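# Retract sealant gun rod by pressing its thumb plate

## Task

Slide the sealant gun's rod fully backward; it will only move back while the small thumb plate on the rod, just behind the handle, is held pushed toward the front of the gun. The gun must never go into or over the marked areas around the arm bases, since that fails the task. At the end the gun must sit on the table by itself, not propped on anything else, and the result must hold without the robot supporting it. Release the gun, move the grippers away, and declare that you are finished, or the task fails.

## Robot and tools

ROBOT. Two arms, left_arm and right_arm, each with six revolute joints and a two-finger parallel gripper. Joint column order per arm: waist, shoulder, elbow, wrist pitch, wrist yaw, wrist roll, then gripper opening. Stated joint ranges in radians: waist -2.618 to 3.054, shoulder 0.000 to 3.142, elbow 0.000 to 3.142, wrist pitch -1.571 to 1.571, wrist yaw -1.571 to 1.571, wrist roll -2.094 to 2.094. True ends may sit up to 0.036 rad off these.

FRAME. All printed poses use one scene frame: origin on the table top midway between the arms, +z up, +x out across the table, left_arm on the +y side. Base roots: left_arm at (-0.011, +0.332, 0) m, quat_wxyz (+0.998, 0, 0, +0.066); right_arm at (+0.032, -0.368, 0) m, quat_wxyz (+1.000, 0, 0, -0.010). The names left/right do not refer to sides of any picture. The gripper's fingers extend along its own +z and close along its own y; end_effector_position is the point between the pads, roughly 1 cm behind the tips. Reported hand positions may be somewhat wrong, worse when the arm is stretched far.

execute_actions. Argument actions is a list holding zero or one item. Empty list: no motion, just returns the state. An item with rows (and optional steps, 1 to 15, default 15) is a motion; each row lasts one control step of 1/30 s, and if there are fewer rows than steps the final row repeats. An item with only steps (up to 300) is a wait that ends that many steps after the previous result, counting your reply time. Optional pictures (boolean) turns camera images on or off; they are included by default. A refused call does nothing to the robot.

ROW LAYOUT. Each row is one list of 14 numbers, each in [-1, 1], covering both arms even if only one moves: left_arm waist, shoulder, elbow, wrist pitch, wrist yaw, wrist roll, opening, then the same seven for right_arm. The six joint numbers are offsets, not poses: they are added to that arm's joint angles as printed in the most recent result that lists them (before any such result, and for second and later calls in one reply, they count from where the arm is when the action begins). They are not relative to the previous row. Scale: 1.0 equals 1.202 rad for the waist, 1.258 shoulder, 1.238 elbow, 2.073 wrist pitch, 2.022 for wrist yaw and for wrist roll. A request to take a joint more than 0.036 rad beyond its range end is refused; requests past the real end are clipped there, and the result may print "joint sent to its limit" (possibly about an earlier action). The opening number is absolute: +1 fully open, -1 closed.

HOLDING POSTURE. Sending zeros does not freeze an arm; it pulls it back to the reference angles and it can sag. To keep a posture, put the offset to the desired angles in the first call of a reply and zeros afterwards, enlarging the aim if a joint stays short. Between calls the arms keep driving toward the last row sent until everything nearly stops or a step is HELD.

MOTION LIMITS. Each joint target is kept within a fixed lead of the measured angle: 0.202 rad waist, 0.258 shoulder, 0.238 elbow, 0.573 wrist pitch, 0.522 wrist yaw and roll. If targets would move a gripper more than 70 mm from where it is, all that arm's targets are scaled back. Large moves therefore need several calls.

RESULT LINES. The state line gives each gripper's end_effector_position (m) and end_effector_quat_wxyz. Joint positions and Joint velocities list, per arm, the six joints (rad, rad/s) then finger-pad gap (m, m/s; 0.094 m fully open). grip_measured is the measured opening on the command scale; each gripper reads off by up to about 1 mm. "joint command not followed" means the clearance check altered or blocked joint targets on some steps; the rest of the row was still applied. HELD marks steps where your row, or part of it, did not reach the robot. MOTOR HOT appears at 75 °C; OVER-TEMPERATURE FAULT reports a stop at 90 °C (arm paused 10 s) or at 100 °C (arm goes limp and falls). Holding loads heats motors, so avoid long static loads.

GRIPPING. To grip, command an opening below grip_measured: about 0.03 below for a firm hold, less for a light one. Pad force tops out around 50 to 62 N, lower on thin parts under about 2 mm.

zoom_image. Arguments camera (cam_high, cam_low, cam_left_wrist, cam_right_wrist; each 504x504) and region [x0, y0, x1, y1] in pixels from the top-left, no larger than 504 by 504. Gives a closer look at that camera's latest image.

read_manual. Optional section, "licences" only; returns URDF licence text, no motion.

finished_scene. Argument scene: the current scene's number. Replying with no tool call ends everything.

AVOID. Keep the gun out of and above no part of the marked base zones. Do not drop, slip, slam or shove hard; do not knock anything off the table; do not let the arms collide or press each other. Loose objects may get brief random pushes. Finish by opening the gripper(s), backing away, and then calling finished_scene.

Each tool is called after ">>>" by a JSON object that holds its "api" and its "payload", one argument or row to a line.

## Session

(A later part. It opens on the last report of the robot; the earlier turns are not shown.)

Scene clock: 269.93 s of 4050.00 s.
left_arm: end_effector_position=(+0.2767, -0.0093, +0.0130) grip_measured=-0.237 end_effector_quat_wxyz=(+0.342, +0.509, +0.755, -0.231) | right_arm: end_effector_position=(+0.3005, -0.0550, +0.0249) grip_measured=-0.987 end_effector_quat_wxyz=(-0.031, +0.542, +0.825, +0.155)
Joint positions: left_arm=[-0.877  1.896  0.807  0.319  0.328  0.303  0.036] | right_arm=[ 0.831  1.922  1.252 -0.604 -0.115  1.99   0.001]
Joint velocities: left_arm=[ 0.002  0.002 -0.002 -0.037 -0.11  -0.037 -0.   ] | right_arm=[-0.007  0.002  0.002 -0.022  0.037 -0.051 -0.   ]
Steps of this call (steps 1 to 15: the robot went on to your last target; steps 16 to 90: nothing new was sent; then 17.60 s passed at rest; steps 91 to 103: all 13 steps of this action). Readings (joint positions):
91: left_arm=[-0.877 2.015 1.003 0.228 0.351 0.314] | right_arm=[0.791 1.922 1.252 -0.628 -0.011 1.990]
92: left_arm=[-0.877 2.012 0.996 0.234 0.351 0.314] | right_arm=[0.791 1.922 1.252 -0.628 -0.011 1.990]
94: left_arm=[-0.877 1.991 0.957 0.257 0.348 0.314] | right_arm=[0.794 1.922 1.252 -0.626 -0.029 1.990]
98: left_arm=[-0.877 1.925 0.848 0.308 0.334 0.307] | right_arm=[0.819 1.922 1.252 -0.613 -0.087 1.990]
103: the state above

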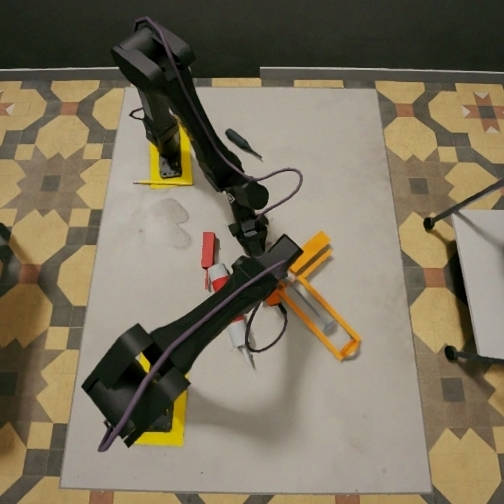

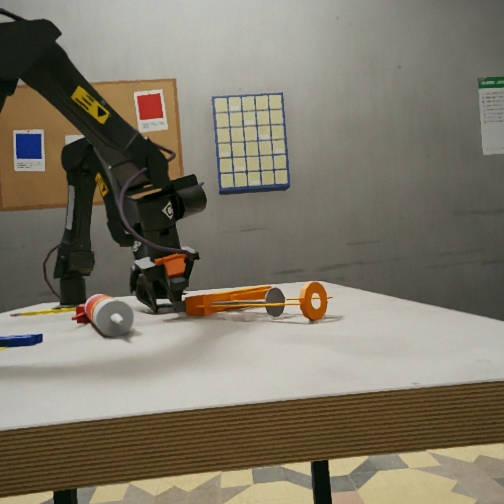

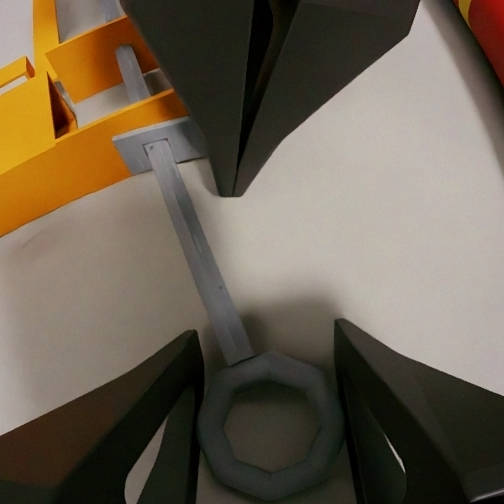

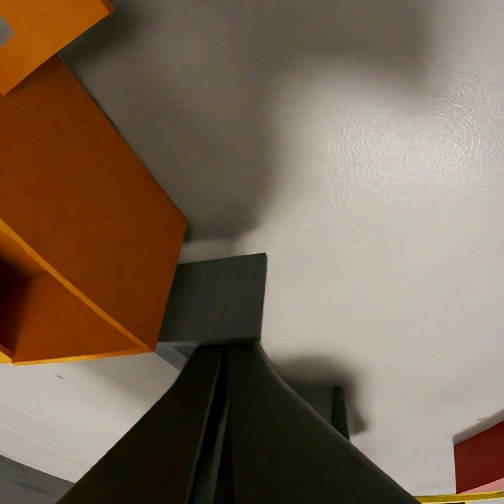

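>>> {"api": "execute_actions", "payload": {
  "actions": [
    {"rows":[[0,0,0,0,0,0,-0.6,0.02,-0.01,-0.03,0.01,0,0,-1],[0,0,0,0,0,0,-0.6,0.02,-0.015,-0.055,0.01,0,0,-1],[0,0,0,0,0,0,-0.6,0.02,-0.015,-0.055,0.01,0,0,-1],[0,0,0,0,0,0,-0.6,0.02,-0.015,-0.055,0.01,0,0,-1],[0,0,0,0,0,0,-0.6,0.0,-0.015,-0.055,0.01,0,0,-1],[0,0,0,0,0,0,-0.6,-0.02,-0.015,-0.055,0.01,0.03,0,-1],[0,0,0,0,0,0,-0.6,-0.04,-0.015,-0.055,0.01,0.06,0,-1],[0,0,0,0,0,0,-0.6,-0.06,-0.015,-0.055,0.01,0.08,0,-1]],"steps":15}
  ]
}}

Scene clock: 288.40 s of 4050.00 s.
left_arm: end_effector_position=(+0.2784, -0.0083, +0.0127) grip_measured=-0.237 end_effector_quat_wxyz=(+0.343, +0.503, +0.760, -0.228) | right_arm: end_effector_position=(+0.3176, -0.0766, +0.0181) grip_measured=-0.987 end_effector_quat_wxyz=(+0.003, +0.563, +0.812, +0.153)
Joint positions: left_arm=[-0.877  1.896  0.807  0.32   0.316  0.291  0.036] | right_arm=[ 0.791  1.913  1.212 -0.567 -0.053  1.99   0.001]
Joint velocities: left_arm=[-0.012  0.002 -0.007  0.037 -0.022  0.022  0.   ] | right_arm=[-0.051 -0.002 -0.012 -0.066  0.256 -0.095 -0.   ]
Steps of this call (steps 1 to 15: the robot went on to your last target; steps 16 to 90: nothing new was sent; then 14.97 s passed at rest; steps 91 to 105: all 15 steps of this action). Readings (joint positions):
91: left_arm=[-0.877 1.896 0.807 0.319 0.326 0.301] | right_arm=[0.834 1.921 1.251 -0.601 -0.119 1.990]
92: left_arm=[-0.877 1.896 0.807 0.319 0.326 0.298] | right_arm=[0.836 1.920 1.244 -0.591 -0.119 1.990]
94: left_arm=[-0.877 1.896 0.807 0.319 0.326 0.296] | right_arm=[0.843 1.916 1.223 -0.579 -0.123 1.990]
98: left_arm=[-0.877 1.896 0.807 0.319 0.326 0.296] | right_arm=[0.838 1.915 1.212 -0.574 -0.111 1.990]
105: the state above

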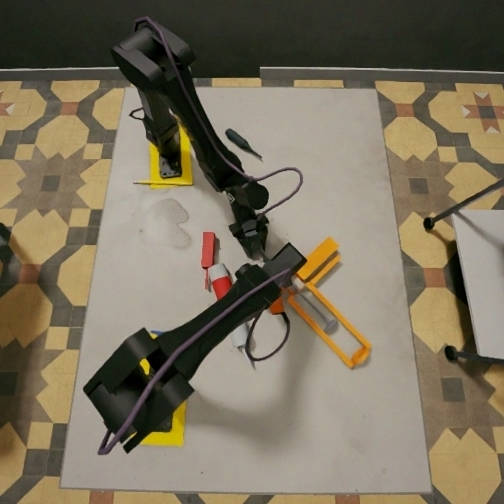

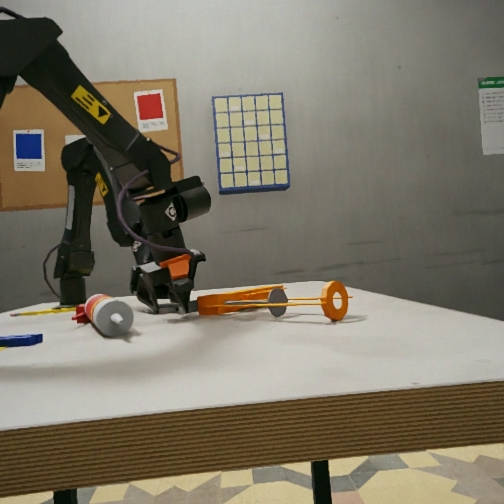

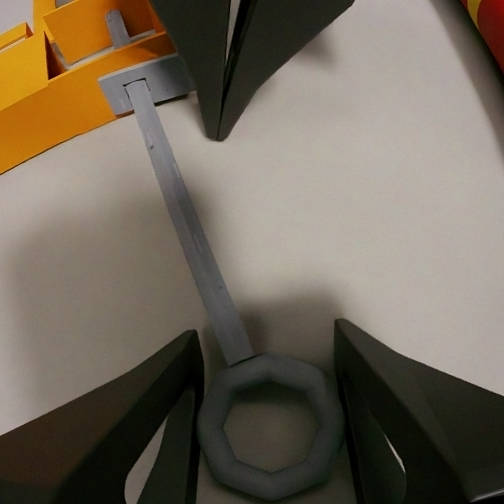

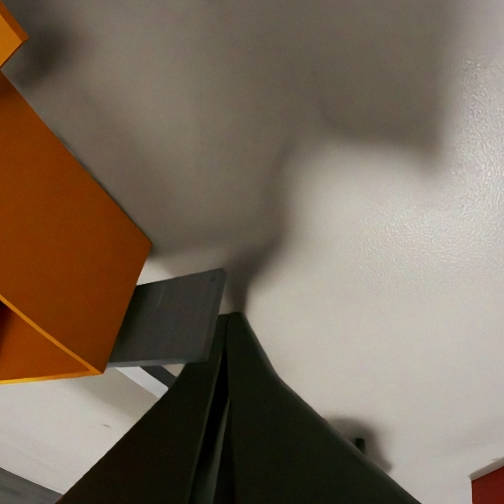

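>>> {"api": "execute_actions", "payload": {
  "actions": [
    {"rows":[[0,0,0,0,0,0,-0.6,-0.03,0,0,0.025,0.04,0,-1],[0,0,0,0,0,0,-0.6,-0.03,0,0,0.025,0.04,0,-1],[0,0,0,0,0,0,-0.6,-0.03,0,0,0.025,0.04,0,-1],[0,-0.02,-0.035,0.003,0,0,-0.6,-0.03,0,0,0.025,0.04,0,-1],[0,-0.035,-0.06,0.006,0,0,-0.6,-0.03,0,0,0.025,0.04,0,-1],[0,-0.05,-0.085,0.009,0,0,-0.6,-0.03,0,0,0.025,0.04,0,-1],[0,-0.065,-0.105,0.012,0,0,-0.6,-0.03,0,0,0.025,0.04,0,-1],[0,-0.08,-0.125,0.015,0,0,-0.6,-0.03,0,0,0.025,0.04,0,-1],[0,-0.095,-0.145,0.018,0,0,-0.6,-0.03,0,0,0.025,0.04,0,-1],[0,-0.11,-0.165,0.02,0,0,-0.6,-0.03,0,0,0.025,0.04,0,-1],[0,-0.125,-0.185,0.02,0,0,-0.6,-0.03,0,0,0.025,0.04,0,-1],[0,-0.14,-0.2,0.02,0,0,-0.6,-0.03,0,0,0.025,0.04,0,-1]],"steps":15}
  ]
}}

Scene clock: 305.27 s of 4050.00 s.
left_arm: end_effector_position=(+0.2464, +0.0273, +0.0132) grip_measured=-0.237 end_effector_quat_wxyz=(+0.349, +0.496, +0.765, -0.219) | right_arm: end_effector_position=(+0.3263, -0.0660, +0.0229) grip_measured=-0.987 end_effector_quat_wxyz=(+0.004, +0.559, +0.809, +0.182)
Joint positions: left_arm=[-0.877  1.746  0.598  0.387  0.29   0.282  0.036] | right_arm=[ 0.791  1.913  1.212 -0.509 -0.062  1.99   0.001]
Joint velocities: left_arm=[-0.007 -0.061 -0.056 -0.007 -0.11  -0.037 -0.   ] | right_arm=[-0.022  0.002 -0.017  0.066 -0.095 -0.022 -0.   ]
Steps of this call (steps 1 to 30: the robot went on to your last target; steps 31 to 90: nothing new was sent; then 13.37 s passed at rest; steps 91 to 105: all 15 steps of this action). Readings (joint positions):
91: left_arm=[-0.877 1.896 0.807 0.320 0.314 0.290] | right_arm=[0.791 1.913 1.212 -0.564 -0.043 1.990]
92: left_arm=[-0.877 1.896 0.807 0.320 0.313 0.290] | right_arm=[0.791 1.913 1.212 -0.557 -0.044 1.990]
94: left_arm=[-0.877 1.896 0.806 0.322 0.311 0.288] | right_arm=[0.791 1.913 1.212 -0.542 -0.044 1.990]
98: left_arm=[-0.877 1.856 0.738 0.358 0.305 0.285] | right_arm=[0.791 1.913 1.212 -0.524 -0.051 1.990]
105: the state above

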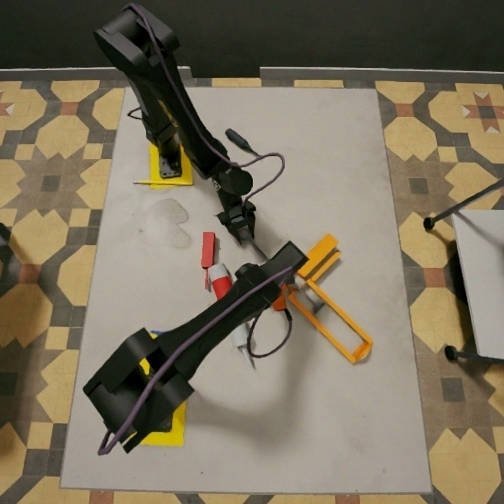

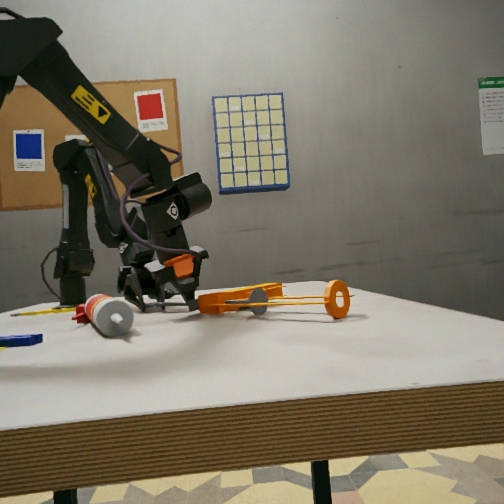

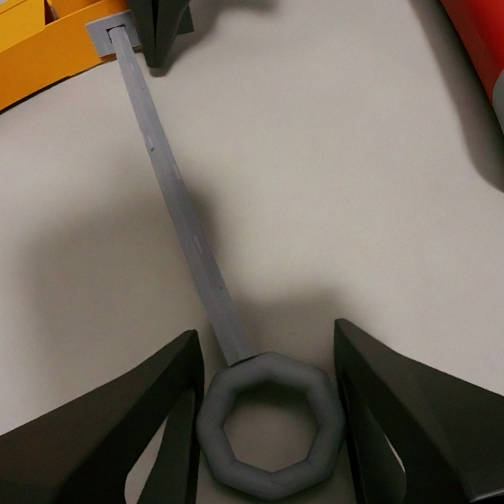

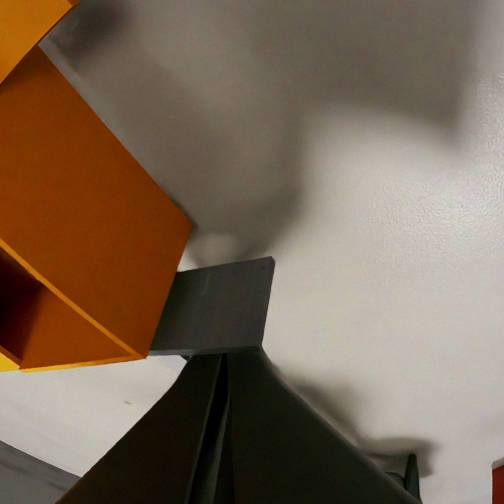

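>>> {"api": "execute_actions", "payload": {
  "actions": [
    {"rows":[[0,-0.02,-0.03,0,0,0,-0.6,-0.03,0,0,-0.01,0.04,0,-1],[0,-0.035,-0.05,0,0,0,-0.6,-0.03,0,0,-0.01,0.04,0,-1],[0,-0.05,-0.07,0,0,0,-0.6,-0.03,0,0,-0.01,0.04,0,-1],[0,-0.065,-0.09,0,0,0,-0.6,-0.03,0,0,-0.01,0.04,0,-1],[0,-0.08,-0.105,0,0,0,-0.6,-0.03,0,0,-0.01,0.04,0,-1],[0,-0.095,-0.12,0,0,0,-0.6,-0.03,0,0,-0.01,0.04,0,-1],[0,-0.11,-0.135,0,0,0,-0.6,-0.03,0,0,-0.01,0.04,0,-1],[0,-0.125,-0.15,0,0,0,-0.6,-0.03,0,0,-0.01,0.04,0,-1],[0,-0.14,-0.165,0,0,0,-0.6,-0.03,0,0,-0.01,0.04,0,-1],[0,-0.155,-0.18,0,0,0,-0.6,-0.03,0,0,-0.01,0.04,0,-1],[0,-0.165,-0.19,0,0,0,-0.6,-0.03,0,0,-0.01,0.04,0,-1]],"steps":15}
  ]
}}

Scene clock: 314.07 s of 4050.00 s.
left_arm: end_effector_position=(+0.2119, +0.0628, +0.0155) grip_measured=-0.237 end_effector_quat_wxyz=(+0.355, +0.491, +0.766, -0.213) | right_arm: end_effector_position=(+0.3242, -0.0608, +0.0247) grip_measured=-0.987 end_effector_quat_wxyz=(-0.006, +0.555, +0.810, +0.189)
Joint positions: left_arm=[-0.877  1.565  0.396  0.417  0.274  0.275  0.036] | right_arm=[ 0.794  1.911  1.212 -0.501 -0.084  1.99   0.001]
Joint velocities: left_arm=[ 0.002  0.002 -0.002 -0.022  0.051 -0.007 -0.001] | right_arm=[-0.012 -0.012 -0.007  0.007 -0.022  0.007 -0.   ]
Steps of this call (steps 1 to 15: the robot went on to your last target; steps 16 to 90: nothing new was sent; then 5.30 s passed at rest; steps 91 to 105: all 15 steps of this action). Readings (joint positions):
91: left_arm=[-0.877 1.745 0.596 0.388 0.288 0.280] | right_arm=[0.791 1.913 1.212 -0.508 -0.066 1.990]
92: left_arm=[-0.877 1.744 0.593 0.391 0.287 0.280] | right_arm=[0.791 1.913 1.212 -0.508 -0.066 1.990]
94: left_arm=[-0.877 1.726 0.569 0.408 0.282 0.280] | right_arm=[0.791 1.913 1.212 -0.506 -0.081 1.990]
98: left_arm=[-0.877 1.649 0.480 0.416 0.278 0.277] | right_arm=[0.794 1.911 1.212 -0.502 -0.086 1.990]
105: the state above

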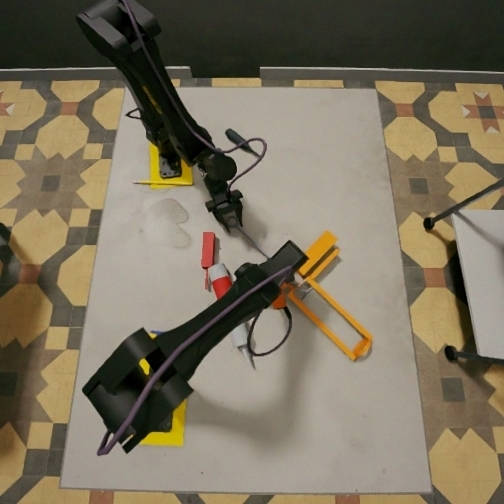

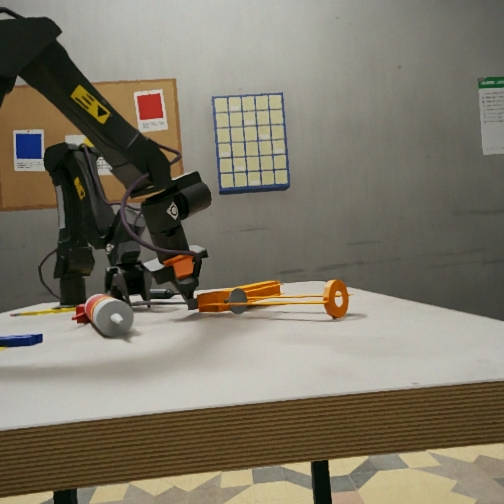

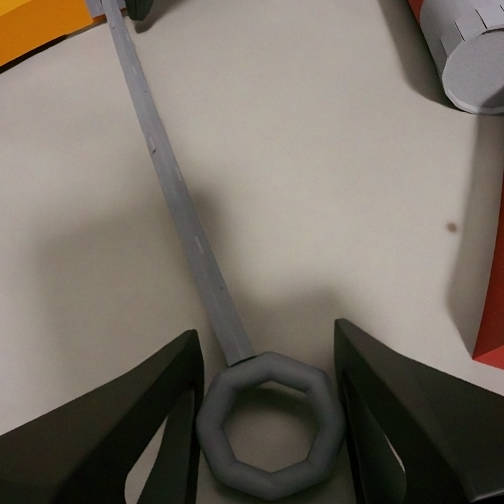

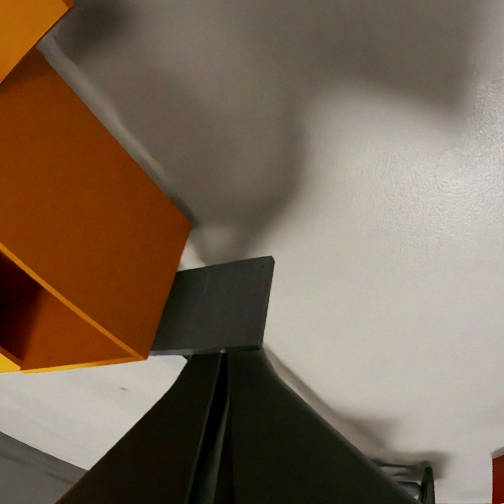

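>>> {"api": "execute_actions", "payload": {
  "actions": [
    {"rows":[[0,-0.02,-0.025,0,0,0,-0.6,-0.03,0,0,0,0.04,0,-1],[0,-0.035,-0.04,0,0,0,-0.6,-0.03,0,0,0,0.04,0,-1],[0,-0.05,-0.055,-0.005,0,0,-0.6,-0.03,0,0,0,0.04,0,-1],[0,-0.065,-0.07,-0.01,0,0,-0.6,-0.03,0,0,0,0.04,0,-1],[0,-0.08,-0.08,-0.015,0,0,-0.6,-0.03,0,0,0,0.04,0,-1],[0,-0.095,-0.09,-0.02,0,0,-0.6,-0.03,0,0,0,0.04,0,-1],[0,-0.11,-0.1,-0.025,0,0,-0.6,-0.03,0,0,0,0.04,0,-1],[0,-0.125,-0.11,-0.03,0,0,-0.6,-0.03,0,0,0,0.04,0,-1],[0,-0.14,-0.12,-0.03,0,0,-0.6,-0.03,0,0,0,0.04,0,-1],[0,-0.155,-0.13,-0.03,0,0,-0.6,-0.03,0,0,0,0.04,0,-1],[0,-0.165,-0.14,-0.03,0,0,-0.6,-0.03,0,0,0,0.04,0,-1]],"steps":15}
  ]
}}

Scene clock: 324.70 s of 4050.00 s.
left_arm: end_effector_position=(+0.1864, +0.0898, +0.0190) grip_measured=-0.237 end_effector_quat_wxyz=(+0.363, +0.486, +0.767, -0.209) | right_arm: end_effector_position=(+0.3246, -0.0555, +0.0269) grip_measured=-0.987 end_effector_quat_wxyz=(-0.014, +0.552, +0.810, +0.199)
Joint positions: left_arm=[-0.877  1.383  0.252  0.396  0.259  0.271  0.036] | right_arm=[ 0.794  1.91   1.212 -0.483 -0.104  1.99   0.001]
Joint velocities: left_arm=[ 0.017 -0.007 -0.007  0.007 -0.007 -0.007 -0.001] | right_arm=[-0.012 -0.007  0.002  0.007 -0.037 -0.007 -0.001]
Steps of this call (steps 1 to 15: the robot went on to your last target; steps 16 to 90: nothing new was sent; then 7.13 s passed at rest; steps 91 to 105: all 15 steps of this action). Readings (joint positions):
91: left_arm=[-0.877 1.565 0.396 0.418 0.272 0.275] | right_arm=[0.794 1.911 1.212 -0.499 -0.086 1.990]
92: left_arm=[-0.877 1.563 0.394 0.419 0.271 0.275] | right_arm=[0.794 1.911 1.212 -0.498 -0.087 1.990]
94: left_arm=[-0.877 1.544 0.378 0.424 0.267 0.275] | right_arm=[0.794 1.911 1.212 -0.493 -0.097 1.990]
98: left_arm=[-0.877 1.467 0.313 0.413 0.262 0.273] | right_arm=[0.794 1.910 1.212 -0.487 -0.099 1.990]
105: the state above

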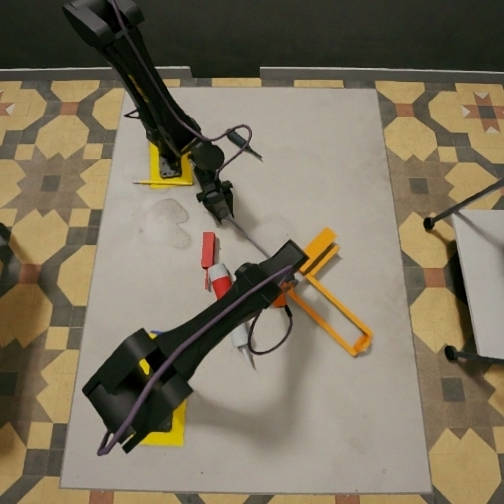

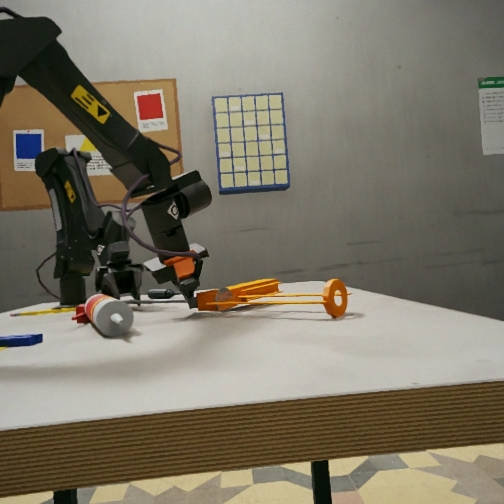

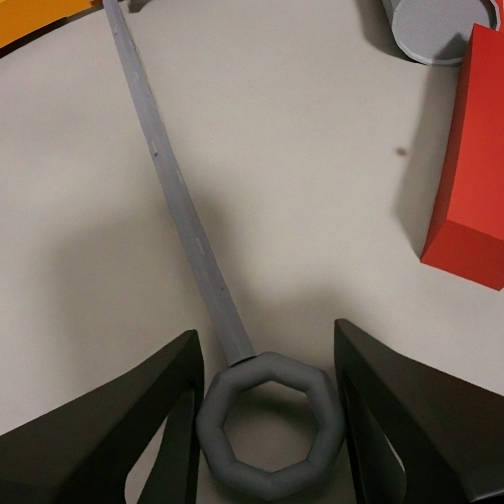

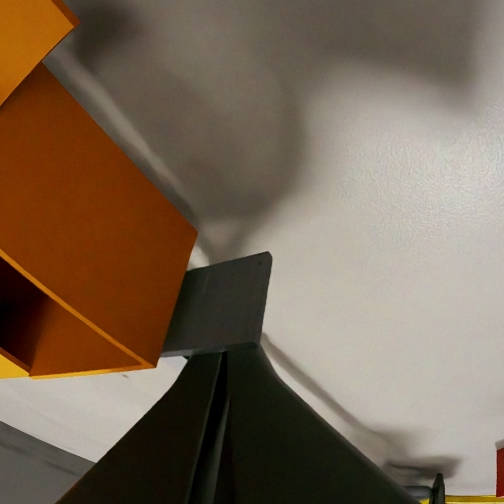

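>>> {"api": "execute_actions", "payload": {
  "actions": [
    {"rows":[[0,0,0,0,0,0,-0.6,-0.02,0,0,-0.01,0.04,0,-1],[0,0,0,0,0,0,-0.6,-0.035,0,0,-0.01,0.06,0,-1],[0,0,0,0,0,0,-0.6,-0.05,0,0,-0.015,0.07,0,-1],[0,0,0,0,0,0,-0.6,-0.065,0,0,-0.015,0.08,0,-1],[0,0,0,0,0,0,-0.6,-0.08,0,0,-0.015,0.08,0,-1]],"steps":15}
  ]
}}

Scene clock: 330.13 s of 4050.00 s.
left_arm: end_effector_position=(+0.1914, +0.0867, +0.0251) grip_measured=-0.237 end_effector_quat_wxyz=(+0.380, +0.484, +0.760, -0.209) | right_arm: end_effector_position=(+0.3336, -0.0622, +0.0295) grip_measured=-0.987 end_effector_quat_wxyz=(-0.010, +0.561, +0.802, +0.204)
Joint positions: left_arm=[-0.877  1.383  0.252  0.43   0.252  0.271  0.036] | right_arm=[ 0.768  1.905  1.212 -0.479 -0.103  1.99   0.001]
Joint velocities: left_arm=[ 0.012  0.002  0.007  0.007  0.037  0.022 -0.001] | right_arm=[ 0.002  0.012  0.002  0.007 -0.051  0.066  0.   ]
Steps of this call (steps 1 to 15: the robot went on to your last target; steps 16 to 90: nothing new was sent; then 1.93 s passed at rest; steps 91 to 105: all 15 steps of this action). Readings (joint positions):
91: left_arm=[-0.877 1.383 0.252 0.396 0.258 0.271] | right_arm=[0.794 1.910 1.212 -0.483 -0.108 1.990]
92: left_arm=[-0.877 1.383 0.252 0.396 0.257 0.271] | right_arm=[0.794 1.910 1.212 -0.483 -0.107 1.990]
94: left_arm=[-0.877 1.383 0.252 0.396 0.256 0.271] | right_arm=[0.791 1.910 1.212 -0.483 -0.098 1.990]
98: left_arm=[-0.877 1.383 0.252 0.419 0.253 0.271] | right_arm=[0.772 1.907 1.212 -0.480 -0.103 1.990]
105: the state above

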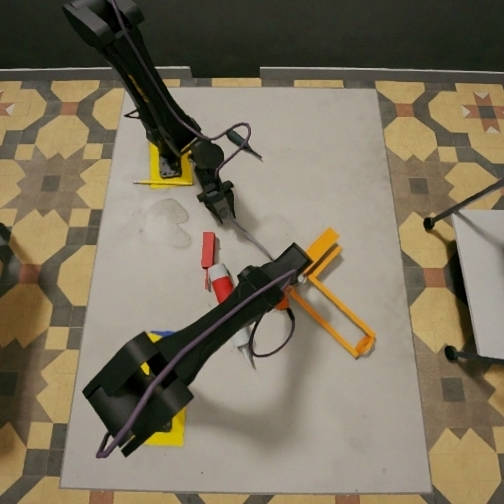

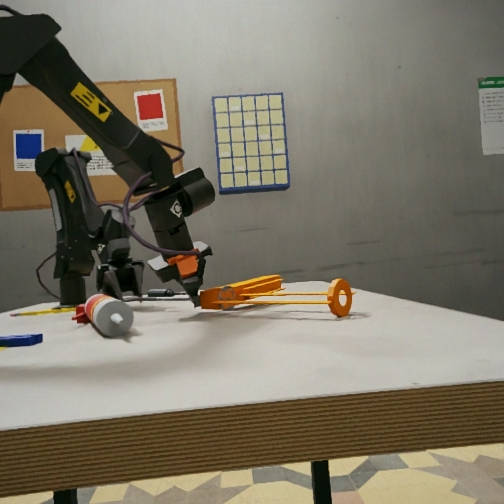

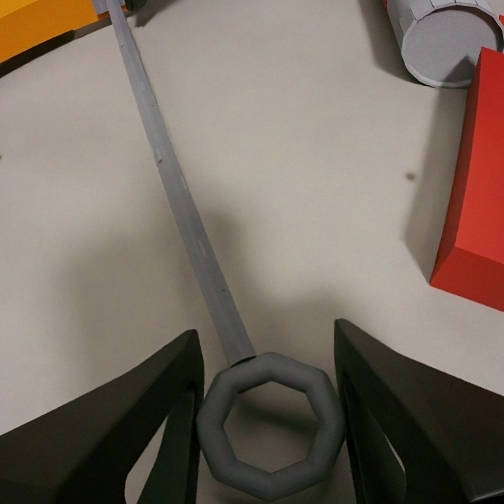

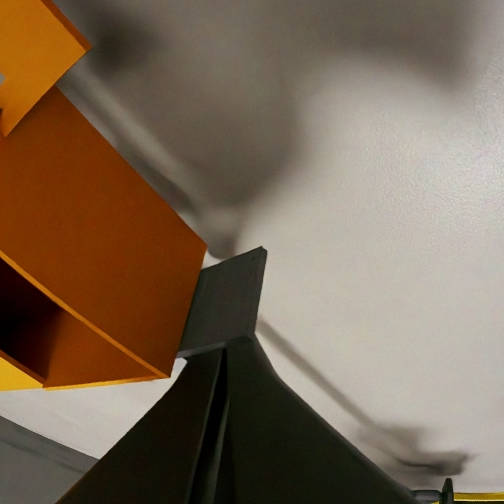

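>>> {"api": "zoom_image", "payload": {
  "camera": "cam_low",
  "region": [170,260,370,330]
}}

>>> {"api": "zoom_image", "payload": {
  "camera": "cam_high",
  "region": [260,220,390,370]
}}

Region (170, 260, 370, 330) of cam_low's 504x504 image, scaled by 2.520, with more detail than that image has; it fills the top 176 rows of this view, and the rest is white.

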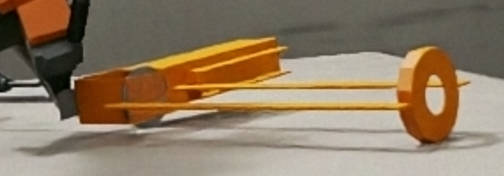

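Region (260, 220, 390, 370) of cam_high's 504x504 image, scaled by 3.360, with more detail than that image has; it fills the left 437 columns of this view, and the rest is white.

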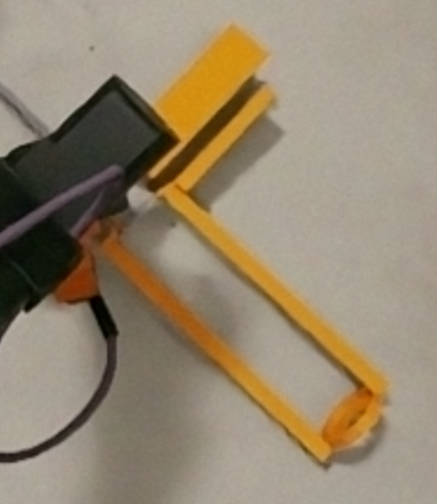

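>>> {"api": "execute_actions", "payload": {
  "actions": [
    {"rows":[[0,0,0,0,0,0,1,0.02,0,0,0,0,0,-1],[0,0,0,0,0,0,1,0.03,0,0,0,0,0,-1],[0,0,0,0,0,0,1,0.03,0,0,0,0,0,-1],[0,0,0,0,0,0,1,0.03,0,0,0,0,0,-1],[0,0,0,0,0,0,1,0.03,-0.03,0.03,0,0,0,-1],[0,-0.05,0.03,-0.03,0,0,1,0.03,-0.08,0.06,-0.03,0,0,-1],[0,-0.1,0.06,-0.06,0,0,1,0.03,-0.14,0.1,-0.06,0,0,-1],[0,-0.15,0.1,-0.1,0,0,1,0.03,-0.2,0.13,-0.1,0,0,-1],[0,-0.2,0.15,-0.12,0,0,1,0.03,-0.28,0.16,-0.14,0,0,-1],[0,-0.27,0.2,-0.15,0,0,1,0.03,-0.36,0.18,-0.18,0,0,-1]],"steps":15}
  ]
}}

Scene clock: 343.33 s of 4050.00 s.
left_arm: end_effector_position=(+0.2221, +0.0585, +0.1829) grip_measured=+1.000 end_effector_quat_wxyz=(+0.528, +0.458, +0.676, -0.233) | right_arm: end_effector_position=(+0.3218, -0.0540, +0.1911) grip_measured=-0.987 end_effector_quat_wxyz=(+0.008, +0.523, +0.786, +0.329)
Joint positions: left_arm=[-0.877  1.055  0.486  0.216  0.252  0.271  0.094] | right_arm=[ 0.797  1.582  1.357 -0.684 -0.113  1.99   0.001]
Joint velocities: left_arm=[ 0.007 -0.432  0.554 -0.066 -0.037 -0.037  0.   ] | right_arm=[ 0.002 -1.277  0.52  -0.711  0.051 -0.007  0.   ]
Steps of this call (steps 1 to 15: the robot went on to your last target; steps 16 to 90: nothing new was sent; then 9.70 s passed at rest; steps 91 to 105: all 15 steps of this action). Readings (joint positions):
91: left_arm=[-0.877 1.383 0.252 0.432 0.252 0.271] | right_arm=[0.773 1.905 1.212 -0.477 -0.116 1.990]
92: left_arm=[-0.877 1.383 0.252 0.432 0.252 0.271] | right_arm=[0.779 1.905 1.212 -0.476 -0.116 1.990]
94: left_arm=[-0.877 1.383 0.252 0.432 0.252 0.271] | right_arm=[0.790 1.905 1.212 -0.477 -0.114 1.990]
98: left_arm=[-0.877 1.319 0.268 0.357 0.252 0.271] | right_arm=[0.797 1.857 1.233 -0.529 -0.114 1.990]
105: the state above

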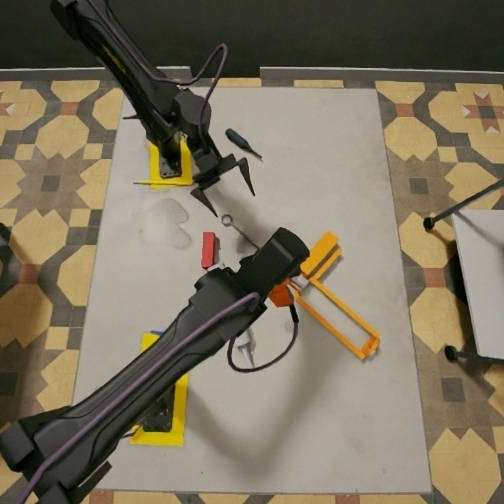

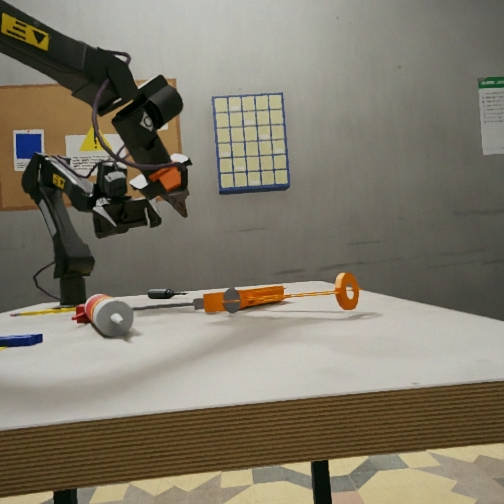

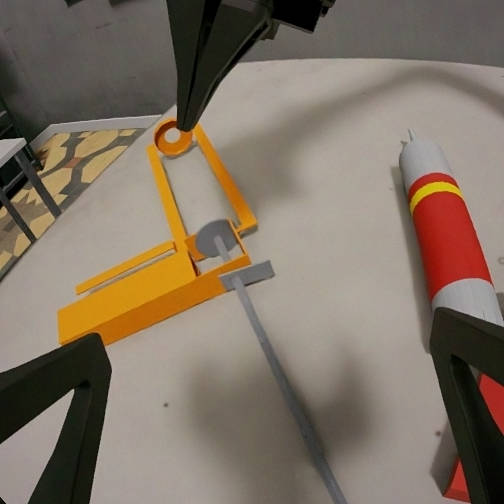

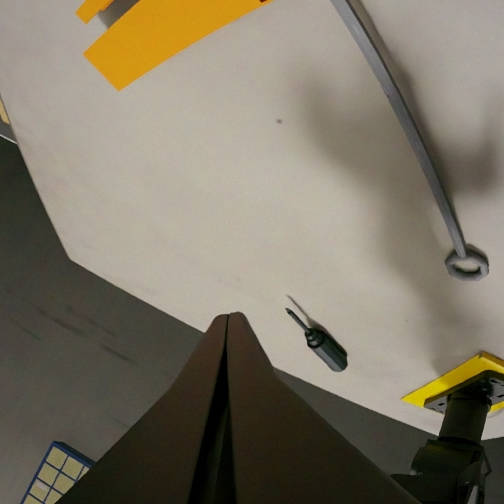

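>>> {"api": "execute_actions", "payload": {
  "actions": [
    {"rows":[[0.3,0,0,0,0,0,1,-0.3,0,0,0,0,0,-1]],"steps":15}
  ]
}}

>>> {"api": "zoom_image", "payload": {
  "camera": "cam_high",
  "region": [200,190,400,380]
}}

>>> {"api": "zoom_image", "payload": {
  "camera": "cam_low",
  "region": [120,250,400,340]
}}

Scene clock: 349.13 s of 4050.00 s.
left_arm: end_effector_position=(+0.3058, +0.1591, +0.1899) grip_measured=+1.000 end_effector_quat_wxyz=(+0.566, +0.327, +0.746, -0.131) | right_arm: end_effector_position=(+0.4166, -0.1823, +0.1831) grip_measured=-0.987 end_effector_quat_wxyz=(+0.067, +0.664, +0.677, +0.309)
Joint positions: left_arm=[-0.516  1.049  0.503  0.203  0.243  0.272  0.094] | right_arm=[ 0.424  1.601  1.36  -0.695 -0.106  1.99   0.001]
Joint velocities: left_arm=[-0.017 -0.002 -0.002  0.022 -0.007  0.037  0.   ] | right_arm=[ 0.066 -0.002  0.007  0.051 -0.037 -0.007  0.   ]
Steps of this call (steps 1 to 30: the robot went on to your last target; steps 31 to 90: nothing new was sent; then 2.30 s passed at rest; steps 91 to 105: all 15 steps of this action). Readings (joint positions):
91: left_arm=[-0.854 1.041 0.503 0.149 0.267 0.272] | right_arm=[0.785 1.458 1.431 -0.824 -0.118 1.990]
92: left_arm=[-0.796 1.044 0.503 0.158 0.273 0.272] | right_arm=[0.756 1.471 1.428 -0.802 -0.126 1.990]
94: left_arm=[-0.653 1.047 0.503 0.178 0.267 0.272] | right_arm=[0.667 1.513 1.416 -0.758 -0.127 1.990]
98: left_arm=[-0.516 1.049 0.503 0.196 0.242 0.272] | right_arm=[0.469 1.589 1.376 -0.710 -0.118 1.990]
105: the state above

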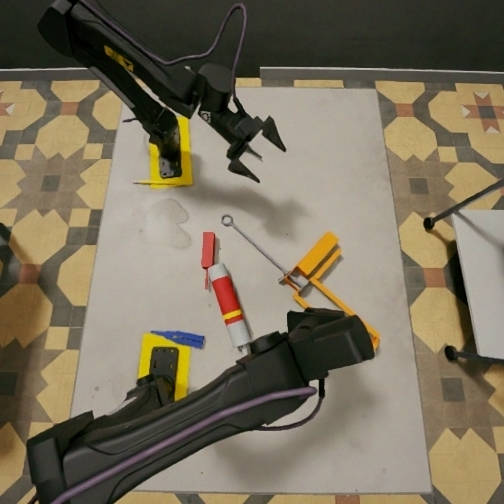

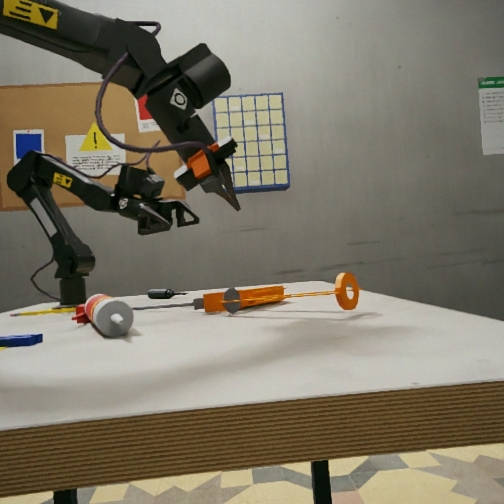

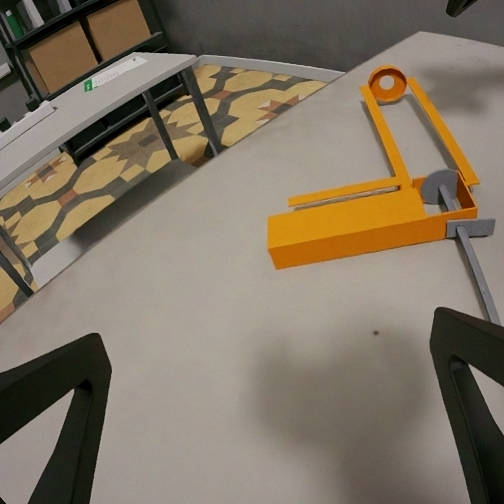

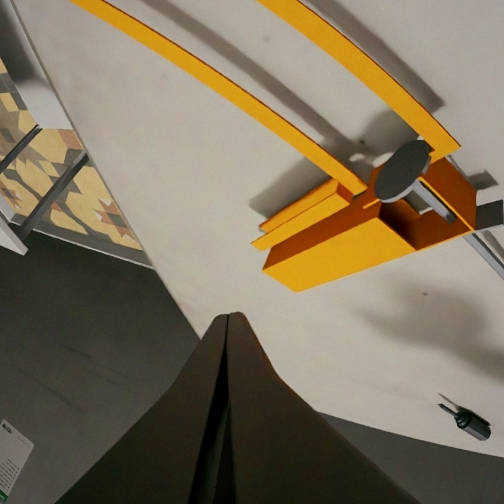

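Region (200, 190, 400, 380) of cam_high's 504x504 image, scaled by 2.520, with more detail than that image has; it fills the top 479 rows of this view, and the rest is white.

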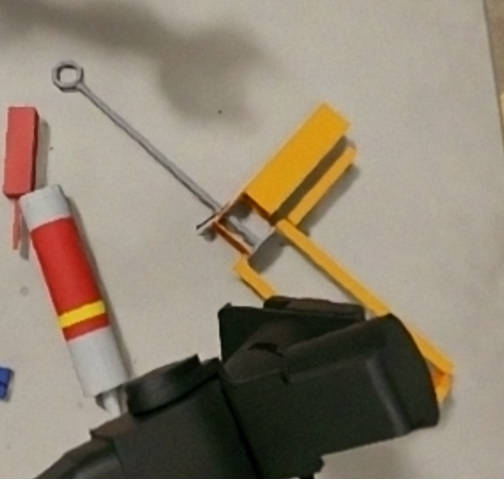

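Region (120, 250, 400, 340) of cam_low's 504x504 image, scaled by 1.800, with more detail than that image has; it fills the top 162 rows of this view, and the rest is white.

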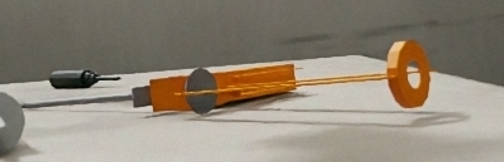

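>>> {"api": "finished_scene", "payload": {
  "scene": 2
}}

The scene is finished: the task was done.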